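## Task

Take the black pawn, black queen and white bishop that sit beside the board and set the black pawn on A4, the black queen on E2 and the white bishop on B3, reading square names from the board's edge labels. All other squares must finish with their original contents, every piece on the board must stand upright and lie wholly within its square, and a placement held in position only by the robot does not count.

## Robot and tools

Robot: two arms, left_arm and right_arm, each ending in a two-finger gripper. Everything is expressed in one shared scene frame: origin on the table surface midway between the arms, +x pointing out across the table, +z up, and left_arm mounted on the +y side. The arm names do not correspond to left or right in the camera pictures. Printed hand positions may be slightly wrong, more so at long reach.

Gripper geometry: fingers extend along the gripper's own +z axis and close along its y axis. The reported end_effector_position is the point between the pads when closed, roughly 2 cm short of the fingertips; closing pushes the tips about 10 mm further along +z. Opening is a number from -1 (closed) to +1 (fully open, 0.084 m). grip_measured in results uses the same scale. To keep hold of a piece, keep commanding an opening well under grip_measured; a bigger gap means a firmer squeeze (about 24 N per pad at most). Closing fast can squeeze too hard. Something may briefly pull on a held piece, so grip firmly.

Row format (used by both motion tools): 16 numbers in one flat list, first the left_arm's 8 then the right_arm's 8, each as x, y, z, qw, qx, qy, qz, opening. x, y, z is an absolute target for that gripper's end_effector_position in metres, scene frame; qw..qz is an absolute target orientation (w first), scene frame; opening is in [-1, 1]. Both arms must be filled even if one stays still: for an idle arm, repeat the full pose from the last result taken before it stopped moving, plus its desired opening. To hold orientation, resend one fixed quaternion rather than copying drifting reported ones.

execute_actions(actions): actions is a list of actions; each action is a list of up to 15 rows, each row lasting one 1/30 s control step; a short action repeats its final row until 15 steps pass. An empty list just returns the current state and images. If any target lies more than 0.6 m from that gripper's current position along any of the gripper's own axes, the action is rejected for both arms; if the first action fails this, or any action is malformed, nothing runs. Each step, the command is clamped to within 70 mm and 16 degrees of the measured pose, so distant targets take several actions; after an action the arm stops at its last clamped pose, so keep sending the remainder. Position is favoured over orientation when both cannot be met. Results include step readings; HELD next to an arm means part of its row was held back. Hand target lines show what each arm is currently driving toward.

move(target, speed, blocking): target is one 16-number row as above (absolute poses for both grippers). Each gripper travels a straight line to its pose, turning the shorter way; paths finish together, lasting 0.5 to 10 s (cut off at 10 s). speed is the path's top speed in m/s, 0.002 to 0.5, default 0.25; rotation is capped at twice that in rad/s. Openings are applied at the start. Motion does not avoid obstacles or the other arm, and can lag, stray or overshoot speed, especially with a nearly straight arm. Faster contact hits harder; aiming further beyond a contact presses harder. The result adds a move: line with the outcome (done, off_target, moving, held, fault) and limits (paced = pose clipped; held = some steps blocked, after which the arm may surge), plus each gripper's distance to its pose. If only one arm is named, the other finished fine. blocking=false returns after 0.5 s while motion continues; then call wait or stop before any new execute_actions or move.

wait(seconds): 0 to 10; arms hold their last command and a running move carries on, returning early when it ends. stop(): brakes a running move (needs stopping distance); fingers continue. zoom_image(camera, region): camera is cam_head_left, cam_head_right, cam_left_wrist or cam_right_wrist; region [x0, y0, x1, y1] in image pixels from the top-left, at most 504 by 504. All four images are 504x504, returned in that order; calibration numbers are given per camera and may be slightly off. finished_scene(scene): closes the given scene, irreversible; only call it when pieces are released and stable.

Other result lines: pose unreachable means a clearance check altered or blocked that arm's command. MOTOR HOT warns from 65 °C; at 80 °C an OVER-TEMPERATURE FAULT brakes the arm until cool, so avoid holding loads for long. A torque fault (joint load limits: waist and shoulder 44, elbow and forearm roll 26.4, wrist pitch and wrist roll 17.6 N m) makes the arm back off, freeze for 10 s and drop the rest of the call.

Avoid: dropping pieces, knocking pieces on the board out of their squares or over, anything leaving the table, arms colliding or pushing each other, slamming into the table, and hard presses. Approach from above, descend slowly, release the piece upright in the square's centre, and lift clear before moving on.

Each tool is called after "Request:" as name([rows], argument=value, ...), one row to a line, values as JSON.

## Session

Request:
execute_actions(actions=[])

Scene clock: 0.00 s.
left_arm: end_effector_position=(+0.1663, +0.0115, +0.1257) grip_measured=+1.00 end_effector_quat_wxyz=(+0.552, +0.757, -0.342, -0.072) end_effector_velocity=(+0.001, -0.000, +0.000) end_effector_angular_velocity=(-0.000, -0.000, +0.002) | right_arm: end_effector_position=(+0.4636, -0.0823, +0.2128) grip_measured=+1.00 end_effector_quat_wxyz=(+0.031, +0.983, +0.085, +0.159) end_effector_velocity=(+0.000, +0.000, +0.000) end_effector_angular_velocity=(+0.000, -0.001, -0.000)
Joint positions: left_arm=[-0.631 -0.081 -0.384 -1.303  1.266  1.378  0.084] | right_arm=[ 0.786  0.244 -1.324 -0.303  0.871  0.689  0.084]
Joint velocities: left_arm=[ 0.001  0.    -0.    -0.001 -0.    -0.     0.   ] | right_arm=[ 0.    -0.    -0.001 -0.     0.     0.     0.   ]
Motor temperatures (°C, as the motors report them): left_arm=[26 31 34 33 30 31] | right_arm=[26 27 31 27 30 31]
Hand target (left_arm): +0.166, +0.012, +0.126; +0.552, +0.757, -0.342, -0.072
Hand target (right_arm): +0.464, -0.082, +0.213; +0.031, +0.983, +0.085, +0.159
camera_calibration (this result's frames):
cam_left_wrist: T_world_to_cam=[[-0.440137, -0.171651, 0.881371, -0.00543847], [-0.754854, 0.602309, -0.259654, 0.213801], [-0.486287, -0.77959, -0.39467, 0.272915], [0, 0, 0, 1]] pos_world=[0.29171, 0.0830539, 0.168019]
cam_right_wrist: T_world_to_cam=[[0.132052, -0.986537, 0.0964757, -0.13129], [-0.937061, -0.155979, -0.31239, 0.556845], [0.323232, -0.0491518, -0.945042, 0.1791], [0, 0, 0, 1]] pos_world=[0.481244, -0.0338632, 0.355876]

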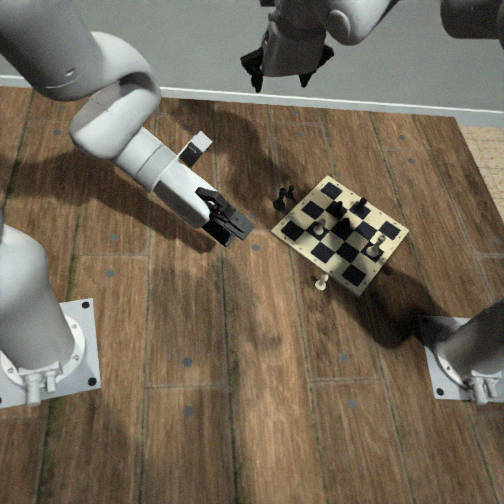

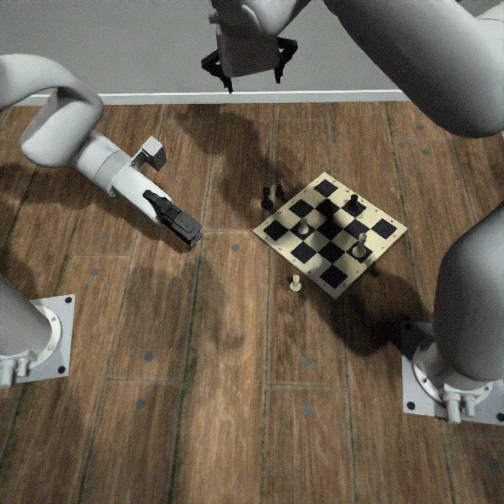

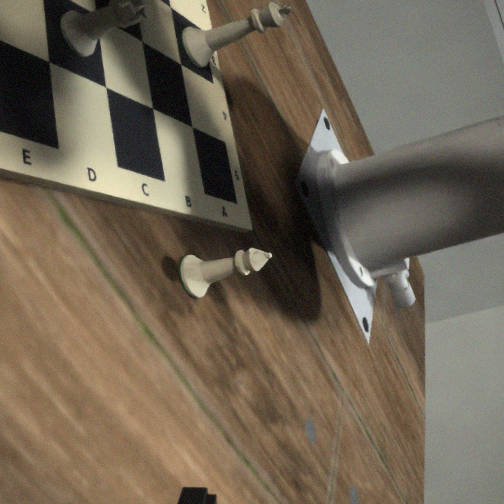

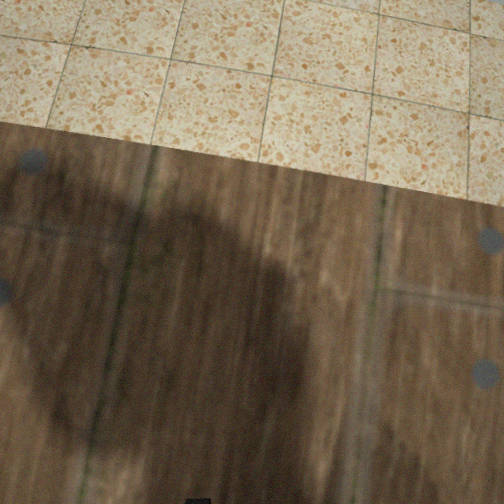

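Request:
move(target=[0.17,0.15,0.13,0.552,0.757,-0.342,-0.072,1,0.18,-0.235,0.25,0,1,0,0,1])

Scene clock: 7.53 s.
left_arm: end_effector_position=(+0.1697, +0.1500, +0.1298) grip_measured=+1.00 end_effector_quat_wxyz=(+0.552, +0.757, -0.342, -0.072) end_effector_velocity=(-0.000, +0.000, -0.000) end_effector_angular_velocity=(+0.001, -0.000, -0.002) | right_arm: end_effector_position=(+0.1800, -0.2347, +0.2502) grip_measured=+1.00 end_effector_quat_wxyz=(+0.001, +1.000, -0.000, -0.000) end_effector_velocity=(-0.001, -0.000, +0.001) end_effector_angular_velocity=(+0.002, -0.001, +0.000)
Joint positions: left_arm=[-0.081 -0.159 -0.331 -0.831  1.498  1.479  0.084] | right_arm=[ 0.859 -0.742 -0.575 -0.001  1.318  0.762  0.084]
Joint velocities: left_arm=[-0.001 -0.    -0.     0.002  0.     0.     0.   ] | right_arm=[ 0.001 -0.004 -0.     0.001  0.003  0.     0.   ]
Motor temperatures (°C, as the motors report them): left_arm=[26 31 34 33 30 31] | right_arm=[26 27 32 27 30 31]
Hand target (left_arm): +0.170, +0.150, +0.130; +0.552, +0.757, -0.342, -0.072
Hand target (right_arm): +0.180, -0.235, +0.250; +0.000, +1.000, -0.000, -0.000
Off the commanded pose (left_arm): 0.000 m, 0 deg.
Off the commanded pose (right_arm): 0.000 m, 0 deg.
move: done
camera_calibration (this result's frames):
cam_left_wrist: T_world_to_cam=[[-0.43971, -0.171526, 0.881609, 0.0161485], [-0.75452, 0.603008, -0.259002, 0.133683], [-0.487192, -0.779077, -0.394568, 0.384189], [0, 0, 0, 1]] pos_world=[0.29514, 0.221471, 0.171976]
cam_right_wrist: T_world_to_cam=[[-0.0213481, -0.999616, 0.0176705, -0.203585], [-0.999771, 0.0213134, -0.00214447, 0.254279], [0.00176702, -0.0177123, -0.999842, 0.377583], [0, 0, 0, 1]] pos_world=[0.249207, -0.202238, 0.381666]

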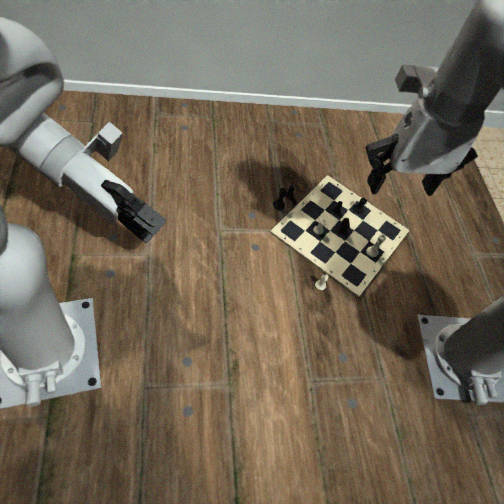

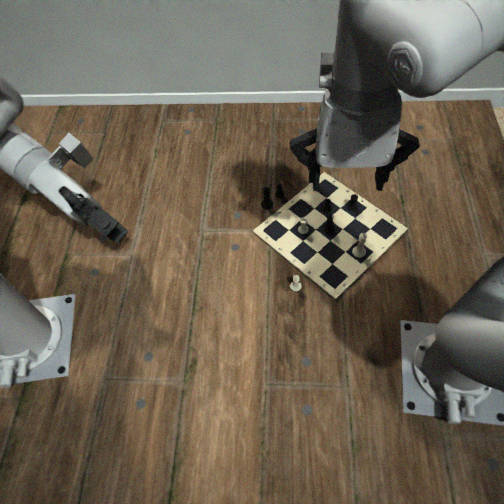

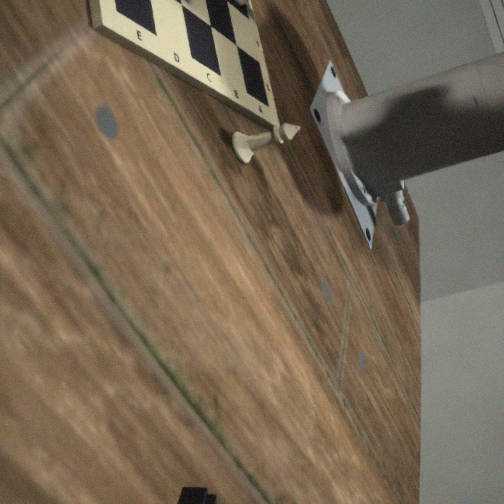

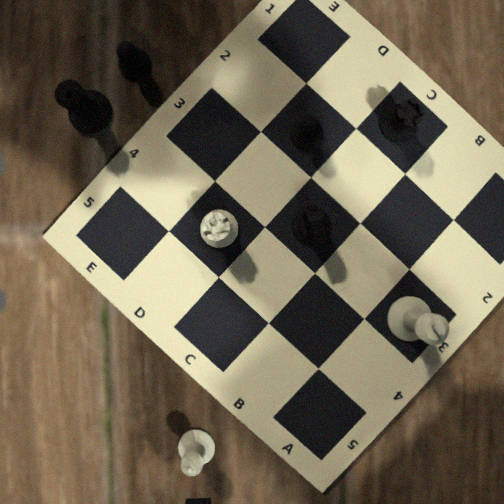

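Request:
move(target=[0.17,0.15,0.13,0.552,0.757,-0.342,-0.072,1,0.135,-0.165,0.12,0,0.924,0.383,0,-0.1])

Request:
move(target=[0.17,0.15,0.13,0.552,0.757,-0.342,-0.072,1,0.135,-0.165,0.032,0,0.924,0.383,0,-0.1], speed=0.1)

Request:
move(target=[0.17,0.15,0.13,0.552,0.757,-0.342,-0.072,1,0.135,-0.165,0.032,0,0.924,0.383,0,-1])

Request:
move(target=[0.17,0.15,0.13,0.552,0.757,-0.342,-0.072,1,0.135,-0.165,0.13,0,0.924,0.383,0,-1])

Request:
move(target=[0.17,0.15,0.13,0.552,0.757,-0.342,-0.072,1,0.236,-0.263,0.13,0,0.924,0.383,0,-1])

Scene clock: 27.47 s.
left_arm: end_effector_position=(+0.1700, +0.1500, +0.1300) grip_measured=+1.00 end_effector_quat_wxyz=(+0.552, +0.757, -0.342, -0.072) end_effector_velocity=(-0.000, -0.000, +0.000) end_effector_angular_velocity=(-0.001, -0.001, -0.000) | right_arm: end_effector_position=(+0.1351, -0.1649, +0.1202) grip_measured=-0.11 end_effector_quat_wxyz=(-0.000, +0.924, +0.382, +0.000) end_effector_velocity=(-0.000, -0.000, -0.001) end_effector_angular_velocity=(-0.001, +0.000, +0.002)
Joint positions: left_arm=[-0.081 -0.158 -0.332 -0.831  1.499  1.48   0.084] | right_arm=[ 1.133 -0.469 -0.364 -0.     0.832  0.251  0.039]
Joint velocities: left_arm=[-0.    -0.     0.    -0.     0.     0.001  0.   ] | right_arm=[ 0.     0.001  0.002 -0.    -0.002 -0.002 -0.   ]
Motor temperatures (°C, as the motors report them): left_arm=[26 31 35 33 30 31] | right_arm=[26 27 34 27 31 31]
Hand target (left_arm): +0.170, +0.150, +0.130; +0.552, +0.757, -0.342, -0.072
Hand target (right_arm): +0.135, -0.165, +0.120; +0.000, +0.924, +0.383, -0.000
Off the commanded pose (left_arm): 0.000 m, 0 deg.
Off the commanded pose (right_arm): 0.000 m, 0 deg.
move: done
camera_calibration (this result's frames):
cam_left_wrist: T_world_to_cam=[[-0.440047, -0.170637, 0.881613, 0.015988], [-0.754501, 0.602617, -0.259964, 0.134186], [-0.486915, -0.779574, -0.393925, 0.384351], [0, 0, 0, 1]] pos_world=[0.295426, 0.221496, 0.172194]
cam_right_wrist: T_world_to_cam=[[0.691499, -0.722197, 0.016133, -0.182877], [-0.72225, -0.691624, -0.00330731, 0.0527191], [0.0135465, -0.00936502, -0.999864, 0.248769], [0, 0, 0, 1]] pos_world=[0.161166, -0.0932816, 0.25186]

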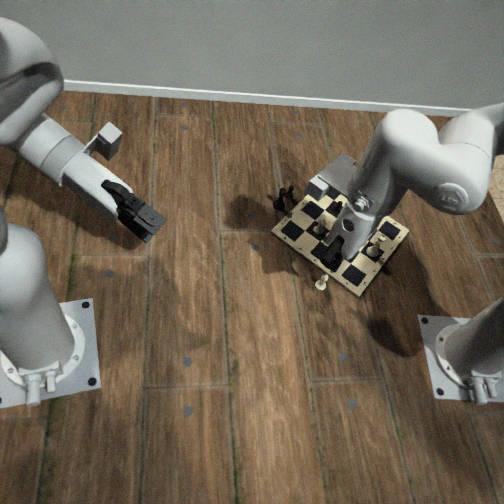

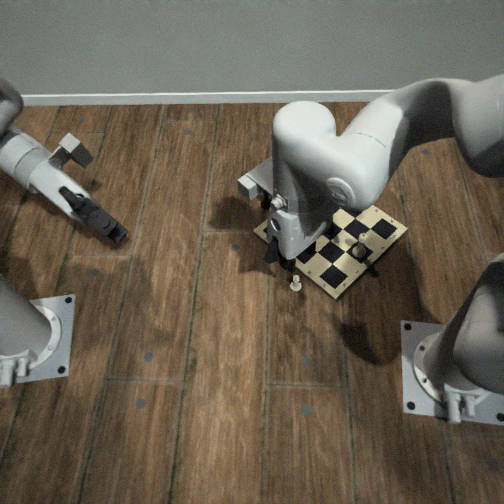

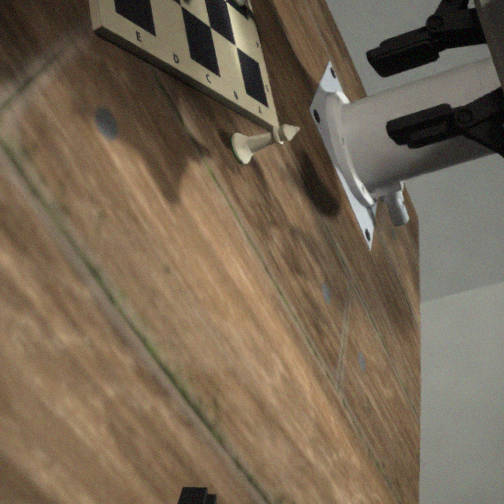

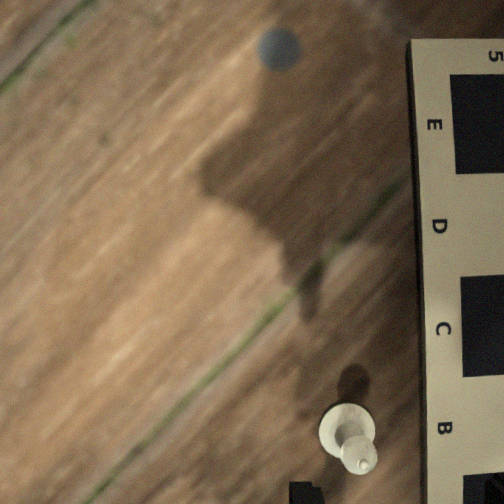

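Scene clock: 28.73 s.
left_arm: end_effector_position=(+0.1700, +0.1500, +0.1300) grip_measured=+1.00 end_effector_quat_wxyz=(+0.552, +0.757, -0.342, -0.072) end_effector_velocity=(+0.000, -0.000, +0.000) end_effector_angular_velocity=(+0.000, -0.001, -0.001) | right_arm: end_effector_position=(+0.1353, -0.1648, +0.0322) grip_measured=-0.11 end_effector_quat_wxyz=(-0.000, +0.924, +0.383, +0.001) end_effector_velocity=(-0.001, -0.002, -0.002) end_effector_angular_velocity=(-0.004, +0.003, +0.000)
Joint positions: left_arm=[-0.081 -0.158 -0.332 -0.831  1.499  1.48   0.084] | right_arm=[ 1.133 -0.174 -0.285 -0.001  0.458  0.251  0.039]
Joint velocities: left_arm=[-0.001 -0.    -0.001  0.    -0.    -0.     0.   ] | right_arm=[ 0.     0.002  0.003  0.001  0.    -0.001 -0.   ]
Motor temperatures (°C, as the motors report them): left_arm=[26 31 35 33 30 31] | right_arm=[26 27 34 27 31 31]
Hand target (left_arm): +0.170, +0.150, +0.130; +0.552, +0.757, -0.342, -0.072
Hand target (right_arm): +0.135, -0.165, +0.032; +0.000, +0.924, +0.383, +0.000
Off the commanded pose (left_arm): 0.000 m, 0 deg.
Off the commanded pose (right_arm): 0.000 m, 0 deg.
move: done
camera_calibration (this result's frames):
cam_left_wrist: T_world_to_cam=[[-0.440048, -0.170635, 0.881613, 0.0159884], [-0.7545, 0.602617, -0.259965, 0.134187], [-0.486916, -0.779575, -0.393924, 0.384352], [0, 0, 0, 1]] pos_world=[0.295427, 0.221496, 0.172194]
cam_right_wrist: T_world_to_cam=[[0.692005, -0.721707, 0.0163388, -0.181485], [-0.721755, -0.692138, -0.00384211, 0.0524375], [0.0140816, -0.00913385, -0.999859, 0.160741], [0, 0, 0, 1]] pos_world=[0.161172, -0.0932167, 0.163885]

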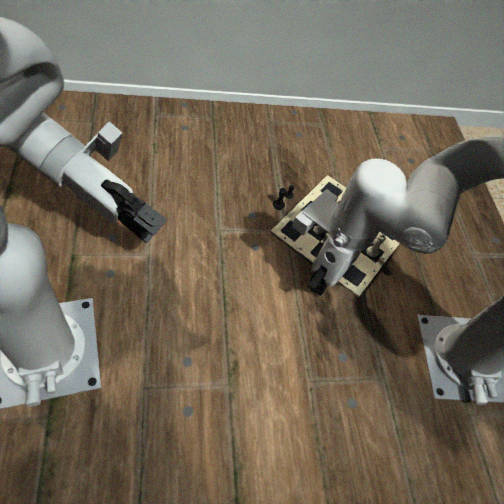

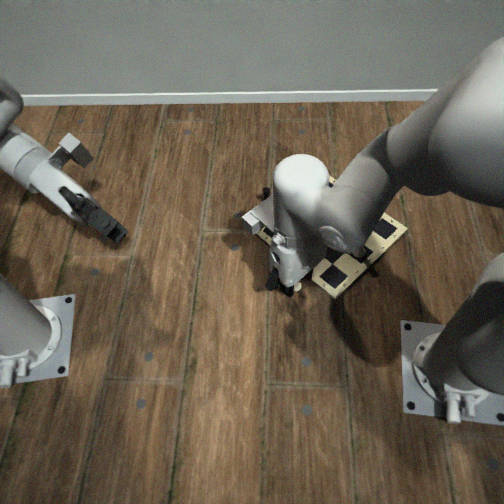

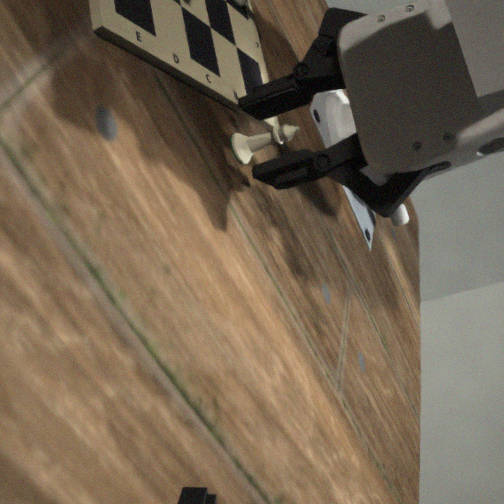

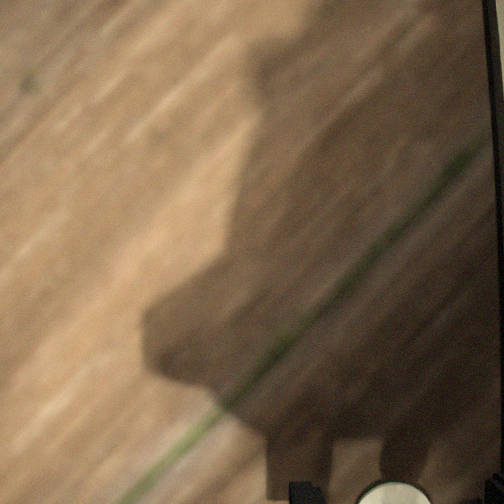

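Scene clock: 29.43 s.
left_arm: end_effector_position=(+0.1700, +0.1500, +0.1300) grip_measured=+1.00 end_effector_quat_wxyz=(+0.552, +0.757, -0.342, -0.072) end_effector_velocity=(-0.000, +0.000, +0.000) end_effector_angular_velocity=(+0.001, +0.000, -0.002) | right_arm: end_effector_position=(+0.1351, -0.1648, +0.0322) grip_measured=-0.75 end_effector_quat_wxyz=(-0.000, +0.924, +0.383, +0.000) end_effector_velocity=(-0.000, -0.001, -0.000) end_effector_angular_velocity=(-0.002, +0.001, +0.000)
Joint positions: left_arm=[-0.081 -0.158 -0.332 -0.831  1.499  1.48   0.084] | right_arm=[ 1.133 -0.173 -0.285 -0.     0.458  0.25   0.011]
Joint velocities: left_arm=[-0.001  0.    -0.001  0.001  0.    -0.001  0.   ] | right_arm=[-0.     0.     0.001 -0.     0.001  0.    -0.   ]
Motor temperatures (°C, as the motors report them): left_arm=[26 31 35 33 30 31] | right_arm=[26 27 34 27 31 31]
Hand target (left_arm): +0.170, +0.150, +0.130; +0.552, +0.757, -0.342, -0.072
Hand target (right_arm): +0.135, -0.165, +0.032; +0.000, +0.924, +0.383, +0.000
Off the commanded pose (left_arm): 0.000 m, 0 deg.
Off the commanded pose (right_arm): 0.000 m, 0 deg.
move: done
camera_calibration (this result's frames):
cam_left_wrist: T_world_to_cam=[[-0.440047, -0.170635, 0.881613, 0.0159883], [-0.754501, 0.602617, -0.259965, 0.134187], [-0.486916, -0.779575, -0.393924, 0.384352], [0, 0, 0, 1]] pos_world=[0.295427, 0.221496, 0.172194]
cam_right_wrist: T_world_to_cam=[[0.692216, -0.721513, 0.0159892, -0.181359], [-0.721563, -0.69234, -0.00346423, 0.0523264], [0.0135694, -0.00913919, -0.999866, 0.160757], [0, 0, 0, 1]] pos_world=[0.161115, -0.0931558, 0.163816]

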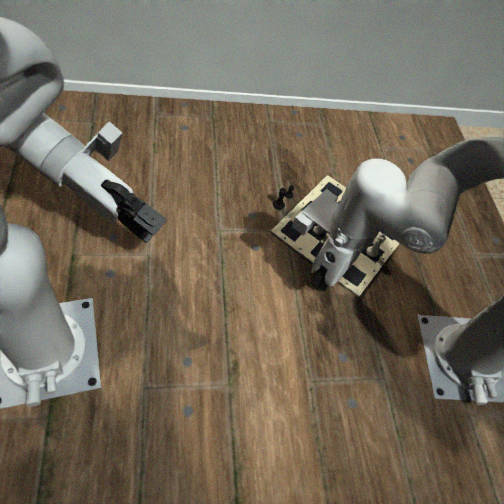

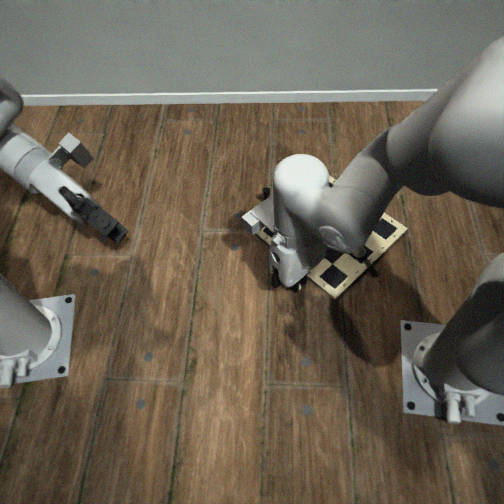

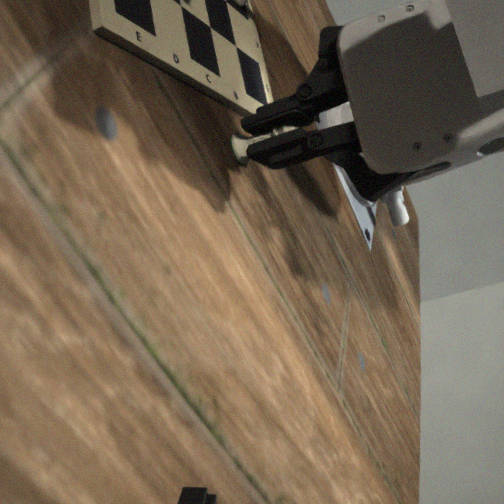

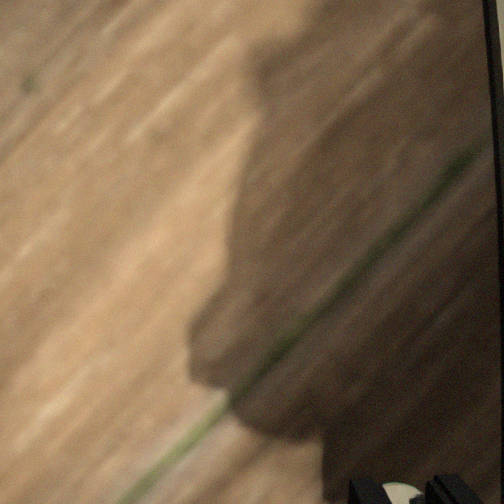

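Scene clock: 30.30 s.
left_arm: end_effector_position=(+0.1700, +0.1500, +0.1300) grip_measured=+1.00 end_effector_quat_wxyz=(+0.552, +0.757, -0.342, -0.072) end_effector_velocity=(+0.000, -0.000, +0.000) end_effector_angular_velocity=(+0.000, -0.001, -0.001) | right_arm: end_effector_position=(+0.1347, -0.1653, +0.1294) grip_measured=-0.75 end_effector_quat_wxyz=(+0.000, +0.924, +0.383, -0.001) end_effector_velocity=(+0.002, +0.003, +0.004) end_effector_angular_velocity=(+0.009, -0.006, +0.000)
Joint positions: left_arm=[-0.081 -0.158 -0.332 -0.831  1.499  1.48   0.084] | right_arm=[ 1.133 -0.49  -0.378  0.001  0.87   0.249  0.011]
Joint velocities: left_arm=[-0.001 -0.    -0.001  0.    -0.    -0.     0.   ] | right_arm=[ 0.    -0.004 -0.007 -0.     0.001  0.    -0.   ]
Motor temperatures (°C, as the motors report them): left_arm=[26 31 35 33 30 31] | right_arm=[26 27 34 27 31 31]
Hand target (left_arm): +0.170, +0.150, +0.130; +0.552, +0.757, -0.342, -0.072
Hand target (right_arm): +0.135, -0.165, +0.130; -0.000, +0.924, +0.383, -0.000
Off the commanded pose (left_arm): 0.000 m, 0 deg.
Off the commanded pose (right_arm): 0.001 m, 0 deg.
move: done
camera_calibration (this result's frames):
cam_left_wrist: T_world_to_cam=[[-0.440047, -0.170635, 0.881613, 0.0159884], [-0.754501, 0.602617, -0.259965, 0.134187], [-0.486916, -0.779575, -0.393924, 0.384352], [0, 0, 0, 1]] pos_world=[0.295427, 0.221496, 0.172194]
cam_right_wrist: T_world_to_cam=[[0.692537, -0.721201, 0.0161937, -0.182958], [-0.721286, -0.692637, -0.000861158, 0.0515266], [0.0118375, -0.0110839, -0.999869, 0.257883], [0, 0, 0, 1]] pos_world=[0.160818, -0.0934018, 0.260856]

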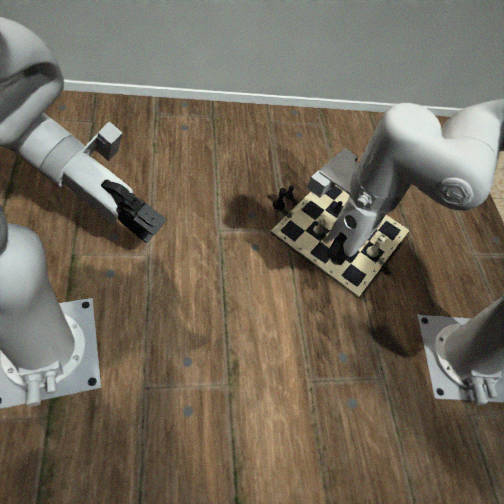

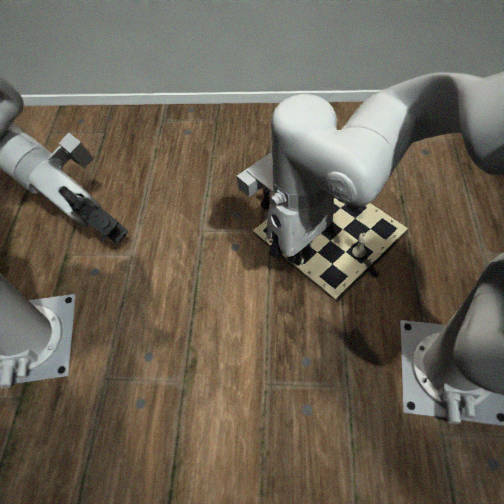

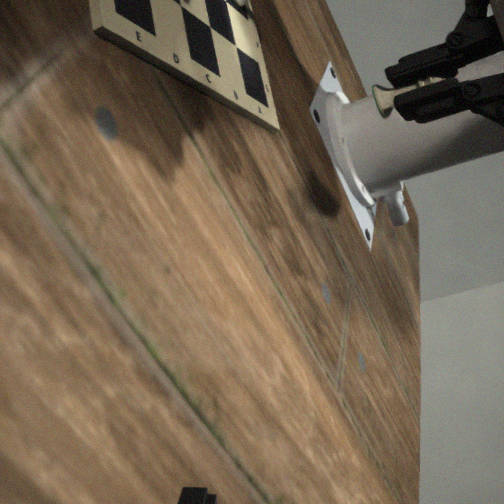

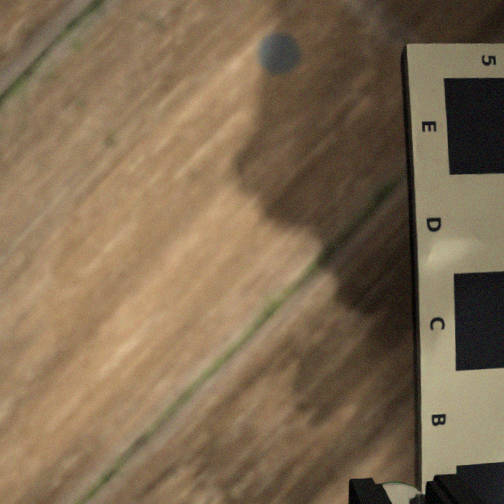

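Scene clock: 31.27 s.
left_arm: end_effector_position=(+0.1700, +0.1500, +0.1300) grip_measured=+1.00 end_effector_quat_wxyz=(+0.552, +0.757, -0.342, -0.072) end_effector_velocity=(+0.000, -0.000, +0.000) end_effector_angular_velocity=(-0.000, -0.001, +0.001) | right_arm: end_effector_position=(+0.2359, -0.2629, +0.1300) grip_measured=-0.75 end_effector_quat_wxyz=(+0.000, +0.924, +0.383, +0.000) end_effector_velocity=(+0.001, +0.000, +0.001) end_effector_angular_velocity=(+0.003, -0.002, -0.000)
Joint positions: left_arm=[-0.081 -0.158 -0.332 -0.831  1.499  1.48   0.084] | right_arm=[ 0.661 -0.492 -0.378 -0.     0.869 -0.222  0.011]
Joint velocities: left_arm=[ 0.    -0.    -0.001 -0.001  0.     0.     0.   ] | right_arm=[-0.003 -0.001 -0.002  0.002 -0.    -0.004  0.   ]
Motor temperatures (°C, as the motors report them): left_arm=[26 31 35 33 30 31] | right_arm=[26 27 34 27 31 31]
Hand target (left_arm): +0.170, +0.150, +0.130; +0.552, +0.757, -0.342, -0.072
Hand target (right_arm): +0.236, -0.263, +0.130; +0.000, +0.924, +0.383, +0.000
Off the commanded pose (left_arm): 0.000 m, 0 deg.
Off the commanded pose (right_arm): 0.000 m, 0 deg.
move: done
camera_calibration (this result's frames):
cam_left_wrist: T_world_to_cam=[[-0.440048, -0.170635, 0.881613, 0.0159884], [-0.7545, 0.602617, -0.259965, 0.134187], [-0.486916, -0.779575, -0.393924, 0.384352], [0, 0, 0, 1]] pos_world=[0.295427, 0.221496, 0.172194]
cam_right_wrist: T_world_to_cam=[[0.692844, -0.7209, 0.016471, -0.323516], [-0.720957, -0.692972, -0.00320116, 0.0570915], [0.0137217, -0.009657, -0.999859, 0.256084], [0, 0, 0, 1]] pos_world=[0.261793, -0.191187, 0.261559]

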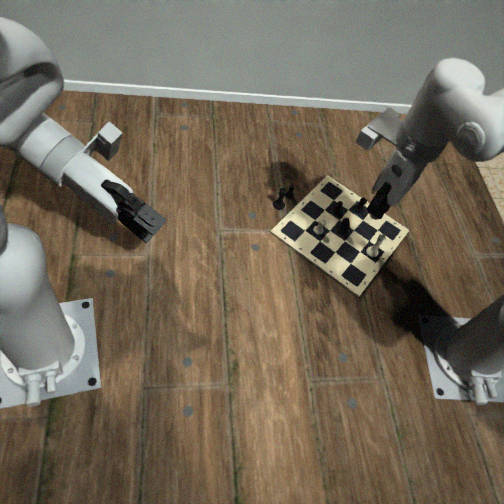

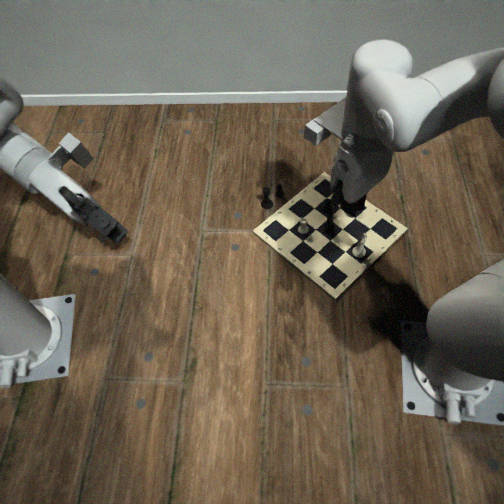

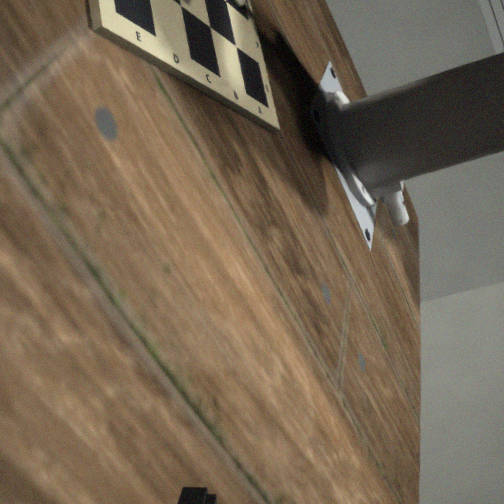

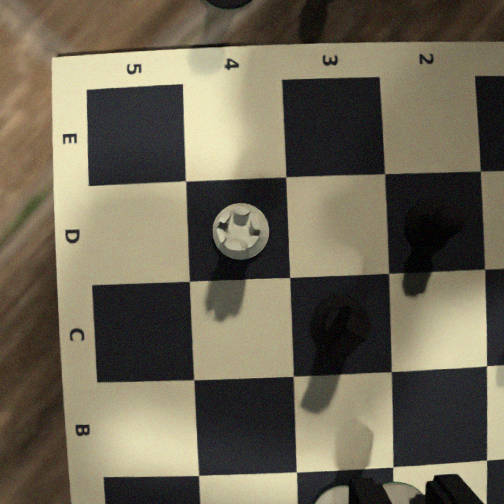

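Accurate.

Request:
move(target=[0.17,0.15,0.13,0.552,0.757,-0.342,-0.072,1,0.236,-0.263,0.041,0,0.924,0.383,0,-1], speed=0.07)

Request:
move(target=[0.17,0.15,0.13,0.552,0.757,-0.342,-0.072,1,0.236,-0.263,0.041,0,0.924,0.383,0,-0.3])

Request:
move(target=[0.17,0.15,0.13,0.552,0.757,-0.342,-0.072,1,0.236,-0.263,0.13,0,0.924,0.383,0,-0.3], speed=0.15)

Request:
move(target=[0.17,0.15,0.13,0.552,0.757,-0.342,-0.072,1,0.333,-0.108,0.12,0,0.924,-0.383,0,-0.1], speed=0.4)

Scene clock: 43.67 s.
left_arm: end_effector_position=(+0.1700, +0.1500, +0.1300) grip_measured=+1.00 end_effector_quat_wxyz=(+0.552, +0.757, -0.342, -0.072) end_effector_velocity=(-0.000, +0.000, -0.000) end_effector_angular_velocity=(+0.001, +0.001, -0.000) | right_arm: end_effector_position=(+0.2363, -0.2630, +0.0412) grip_measured=-0.75 end_effector_quat_wxyz=(+0.000, +0.924, +0.383, +0.000) end_effector_velocity=(+0.001, +0.000, +0.000) end_effector_angular_velocity=(+0.001, -0.002, -0.000)
Joint positions: left_arm=[-0.081 -0.158 -0.332 -0.831  1.499  1.48   0.084] | right_arm=[ 0.66  -0.21  -0.288 -0.001  0.498 -0.222  0.011]
Joint velocities: left_arm=[ 0.001 -0.     0.001  0.001 -0.    -0.     0.   ] | right_arm=[ 0.     0.    -0.    -0.    -0.002  0.    -0.   ]
Motor temperatures (°C, as the motors report them): left_arm=[26 31 35 33 30 31] | right_arm=[26 27 34 27 31 31]
Hand target (left_arm): +0.170, +0.150, +0.130; +0.552, +0.757, -0.342, -0.072
Hand target (right_arm): +0.236, -0.263, +0.041; +0.000, +0.924, +0.383, +0.000
Off the commanded pose (left_arm): 0.000 m, 0 deg.
Off the commanded pose (right_arm): 0.000 m, 0 deg.
move: done
camera_calibration (this result's frames):
cam_left_wrist: T_world_to_cam=[[-0.440047, -0.170635, 0.881613, 0.0159883], [-0.7545, 0.602617, -0.259965, 0.134187], [-0.486916, -0.779575, -0.393924, 0.384352], [0, 0, 0, 1]] pos_world=[0.295427, 0.221496, 0.172194]
cam_right_wrist: T_world_to_cam=[[0.69199, -0.721712, 0.0167551, -0.322389], [-0.721768, -0.692126, -0.00351525, 0.0574445], [0.0141336, -0.00966078, -0.999853, 0.167245], [0, 0, 0, 1]] pos_world=[0.262188, -0.191297, 0.172824]

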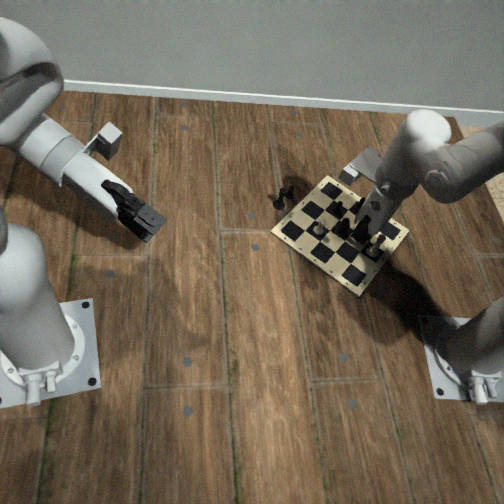

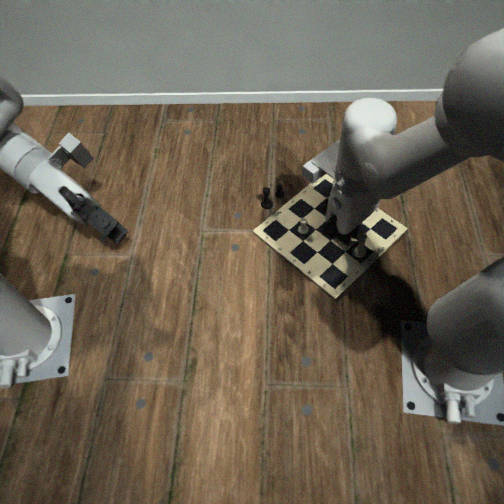

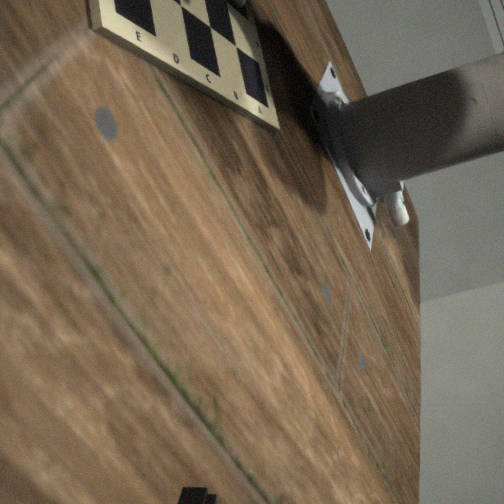

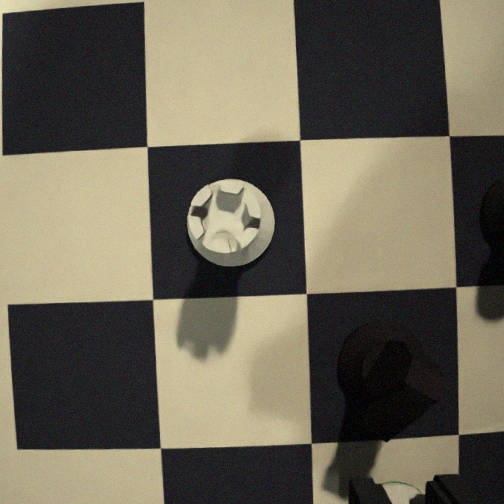

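Scene clock: 44.37 s.
left_arm: end_effector_position=(+0.1700, +0.1500, +0.1300) grip_measured=+1.00 end_effector_quat_wxyz=(+0.552, +0.757, -0.342, -0.072) end_effector_velocity=(-0.000, -0.000, -0.000) end_effector_angular_velocity=(-0.000, +0.001, -0.000) | right_arm: end_effector_position=(+0.2360, -0.2630, +0.0410) grip_measured=-0.32 end_effector_quat_wxyz=(+0.000, +0.924, +0.383, +0.000) end_effector_velocity=(-0.001, -0.000, -0.000) end_effector_angular_velocity=(-0.001, +0.002, +0.000)
Joint positions: left_arm=[-0.081 -0.158 -0.332 -0.831  1.499  1.48   0.084] | right_arm=[ 0.661 -0.21  -0.288  0.     0.498 -0.222  0.03 ]
Joint velocities: left_arm=[-0.001 -0.     0.001 -0.001 -0.    -0.     0.   ] | right_arm=[ 0.001  0.     0.     0.001  0.002 -0.     0.   ]
Motor temperatures (°C, as the motors report them): left_arm=[26 31 35 33 30 31] | right_arm=[26 27 34 27 31 31]
Hand target (left_arm): +0.170, +0.150, +0.130; +0.552, +0.757, -0.342, -0.072
Hand target (right_arm): +0.236, -0.263, +0.041; +0.000, +0.924, +0.383, -0.000
Off the commanded pose (left_arm): 0.000 m, 0 deg.
Off the commanded pose (right_arm): 0.000 m, 0 deg.
move: done
camera_calibration (this result's frames):
cam_left_wrist: T_world_to_cam=[[-0.440047, -0.170635, 0.881613, 0.0159884], [-0.7545, 0.602617, -0.259965, 0.134187], [-0.486916, -0.779575, -0.393924, 0.384352], [0, 0, 0, 1]] pos_world=[0.295427, 0.221496, 0.172194]
cam_right_wrist: T_world_to_cam=[[0.692253, -0.721474, 0.0161726, -0.322183], [-0.721534, -0.692374, -0.00280629, 0.0570889], [0.0132222, -0.00972644, -0.999865, 0.167243], [0, 0, 0, 1]] pos_world=[0.262012, -0.191293, 0.172591]

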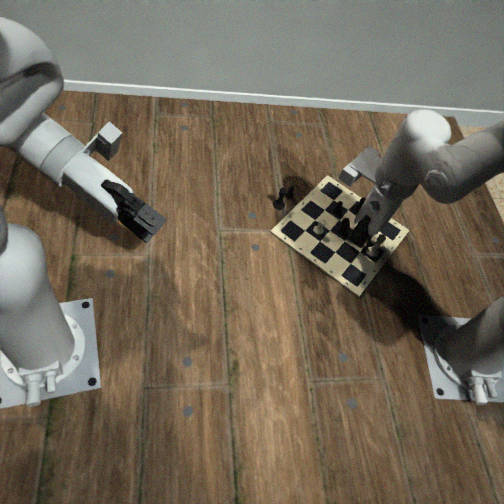

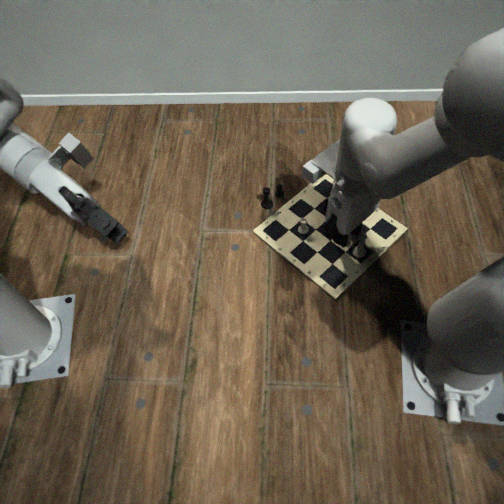

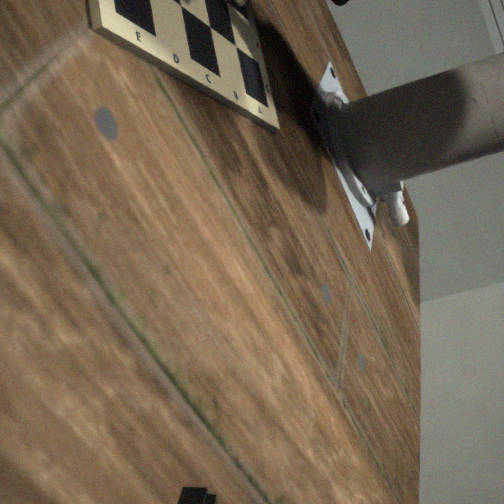

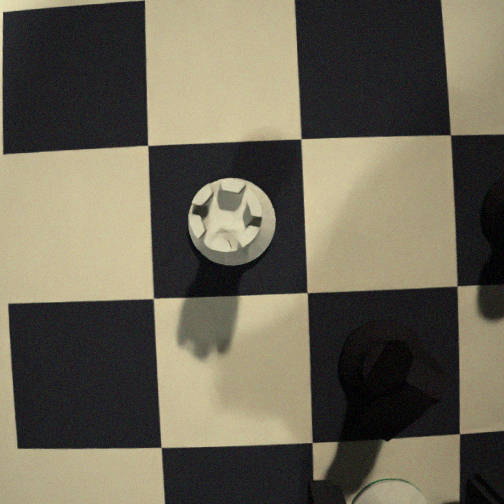

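Scene clock: 45.37 s.
left_arm: end_effector_position=(+0.1700, +0.1500, +0.1300) grip_measured=+1.00 end_effector_quat_wxyz=(+0.552, +0.757, -0.342, -0.072) end_effector_velocity=(-0.000, -0.000, +0.000) end_effector_angular_velocity=(-0.000, +0.001, -0.000) | right_arm: end_effector_position=(+0.2356, -0.2631, +0.1295) grip_measured=-0.32 end_effector_quat_wxyz=(-0.000, +0.924, +0.383, -0.001) end_effector_velocity=(+0.003, +0.002, +0.004) end_effector_angular_velocity=(+0.006, -0.009, -0.001)
Joint positions: left_arm=[-0.081 -0.158 -0.332 -0.831  1.499  1.48   0.084] | right_arm=[ 0.661 -0.49  -0.378  0.001  0.87  -0.223  0.03 ]
Joint velocities: left_arm=[-0.001 -0.     0.    -0.001  0.    -0.001  0.   ] | right_arm=[-0.001 -0.004 -0.007  0.    -0.    -0.    -0.   ]
Motor temperatures (°C, as the motors report them): left_arm=[26 31 35 33 30 31] | right_arm=[26 27 34 27 31 31]
Hand target (left_arm): +0.170, +0.150, +0.130; +0.552, +0.757, -0.342, -0.072
Hand target (right_arm): +0.236, -0.263, +0.130; -0.000, +0.924, +0.383, -0.000
Off the commanded pose (left_arm): 0.000 m, 0 deg.
Off the commanded pose (right_arm): 0.001 m, 0 deg.
move: done
camera_calibration (this result's frames):
cam_left_wrist: T_world_to_cam=[[-0.440047, -0.170635, 0.881613, 0.0159883], [-0.754501, 0.602617, -0.259965, 0.134187], [-0.486916, -0.779575, -0.393924, 0.384352], [0, 0, 0, 1]] pos_world=[0.295427, 0.221496, 0.172194]
cam_right_wrist: T_world_to_cam=[[0.692522, -0.721232, 0.0154482, -0.323321], [-0.721301, -0.69262, -0.00145785, 0.0567303], [0.0117512, -0.0101332, -0.99988, 0.256019], [0, 0, 0, 1]] pos_world=[0.261818, -0.191303, 0.261065]

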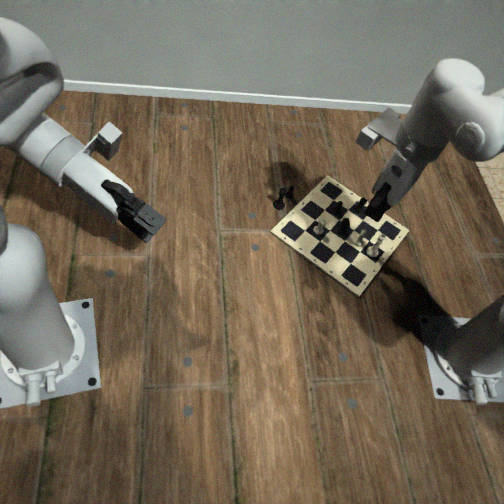

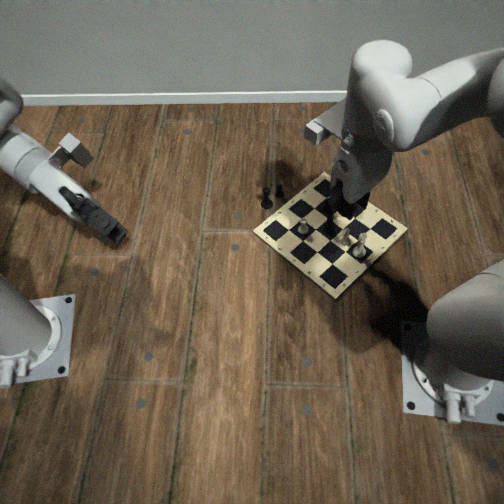

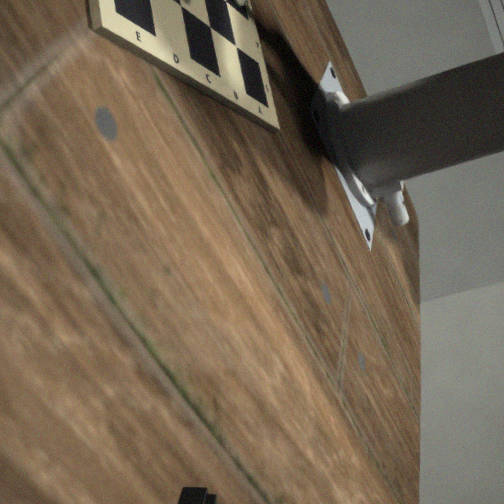

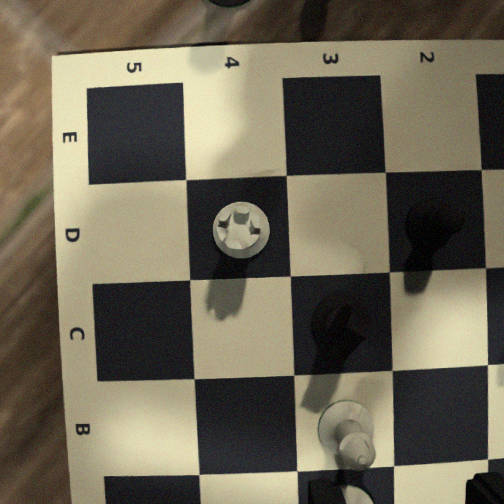

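Scene clock: 47.77 s.
left_arm: end_effector_position=(+0.1700, +0.1500, +0.1300) grip_measured=+1.00 end_effector_quat_wxyz=(+0.552, +0.757, -0.342, -0.072) end_effector_velocity=(+0.000, +0.000, +0.000) end_effector_angular_velocity=(+0.000, -0.000, +0.001) | right_arm: end_effector_position=(+0.3330, -0.1081, +0.1198) grip_measured=-0.11 end_effector_quat_wxyz=(+0.000, +0.924, -0.383, -0.000) end_effector_velocity=(-0.000, -0.000, -0.000) end_effector_angular_velocity=(-0.002, +0.002, -0.003)
Joint positions: left_arm=[-0.081 -0.158 -0.332 -0.831  1.499  1.48   0.084] | right_arm=[ 0.829  0.128 -0.968  0.     0.84   1.517  0.039]
Joint velocities: left_arm=[ 0.001 -0.    -0.001  0.     0.    -0.     0.   ] | right_arm=[ 0.     0.001 -0.001 -0.001  0.003  0.004  0.   ]
Motor temperatures (°C, as the motors report them): left_arm=[26 31 35 33 30 31] | right_arm=[26 27 34 27 31 31]
Hand target (left_arm): +0.170, +0.150, +0.130; +0.552, +0.757, -0.342, -0.072
Hand target (right_arm): +0.333, -0.108, +0.120; +0.000, +0.924, -0.383, -0.000
Off the commanded pose (left_arm): 0.000 m, 0 deg.
Off the commanded pose (right_arm): 0.000 m, 0 deg.
move: done
camera_calibration (this result's frames):
cam_left_wrist: T_world_to_cam=[[-0.440047, -0.170635, 0.881613, 0.0159884], [-0.754501, 0.602617, -0.259965, 0.134187], [-0.486916, -0.779575, -0.393924, 0.384352], [0, 0, 0, 1]] pos_world=[0.295427, 0.221496, 0.172194]
cam_right_wrist: T_world_to_cam=[[-0.721993, -0.691709, 0.0162888, 0.195253], [-0.691829, 0.722056, -0.00263419, 0.377546], [-0.00993936, -0.013171, -0.999864, 0.253559], [0, 0, 0, 1]] pos_world=[0.404689, -0.134212, 0.251338]

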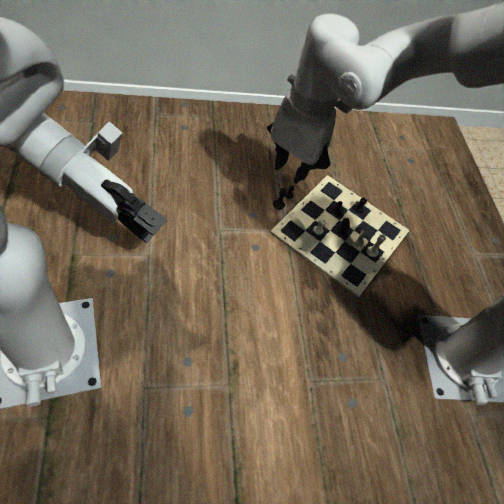

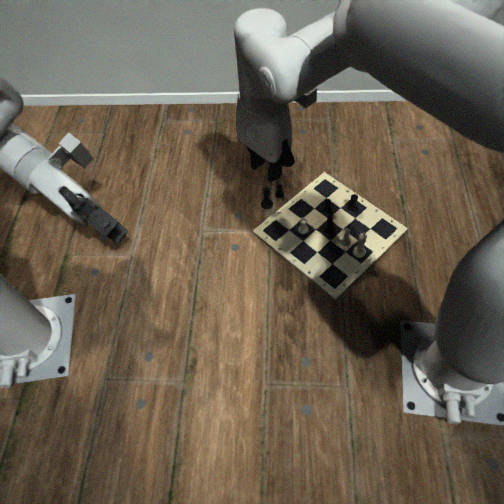

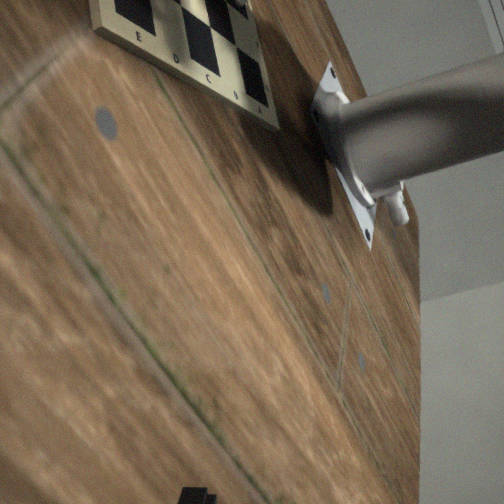

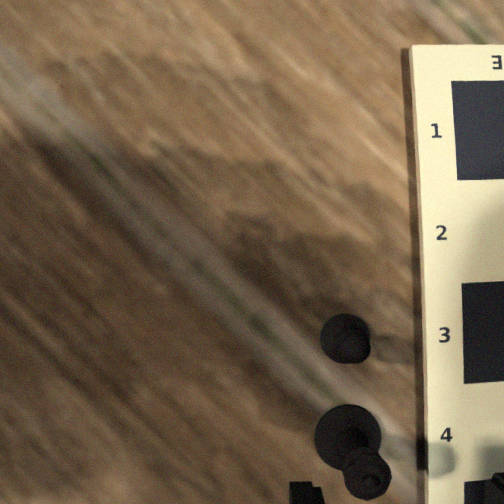

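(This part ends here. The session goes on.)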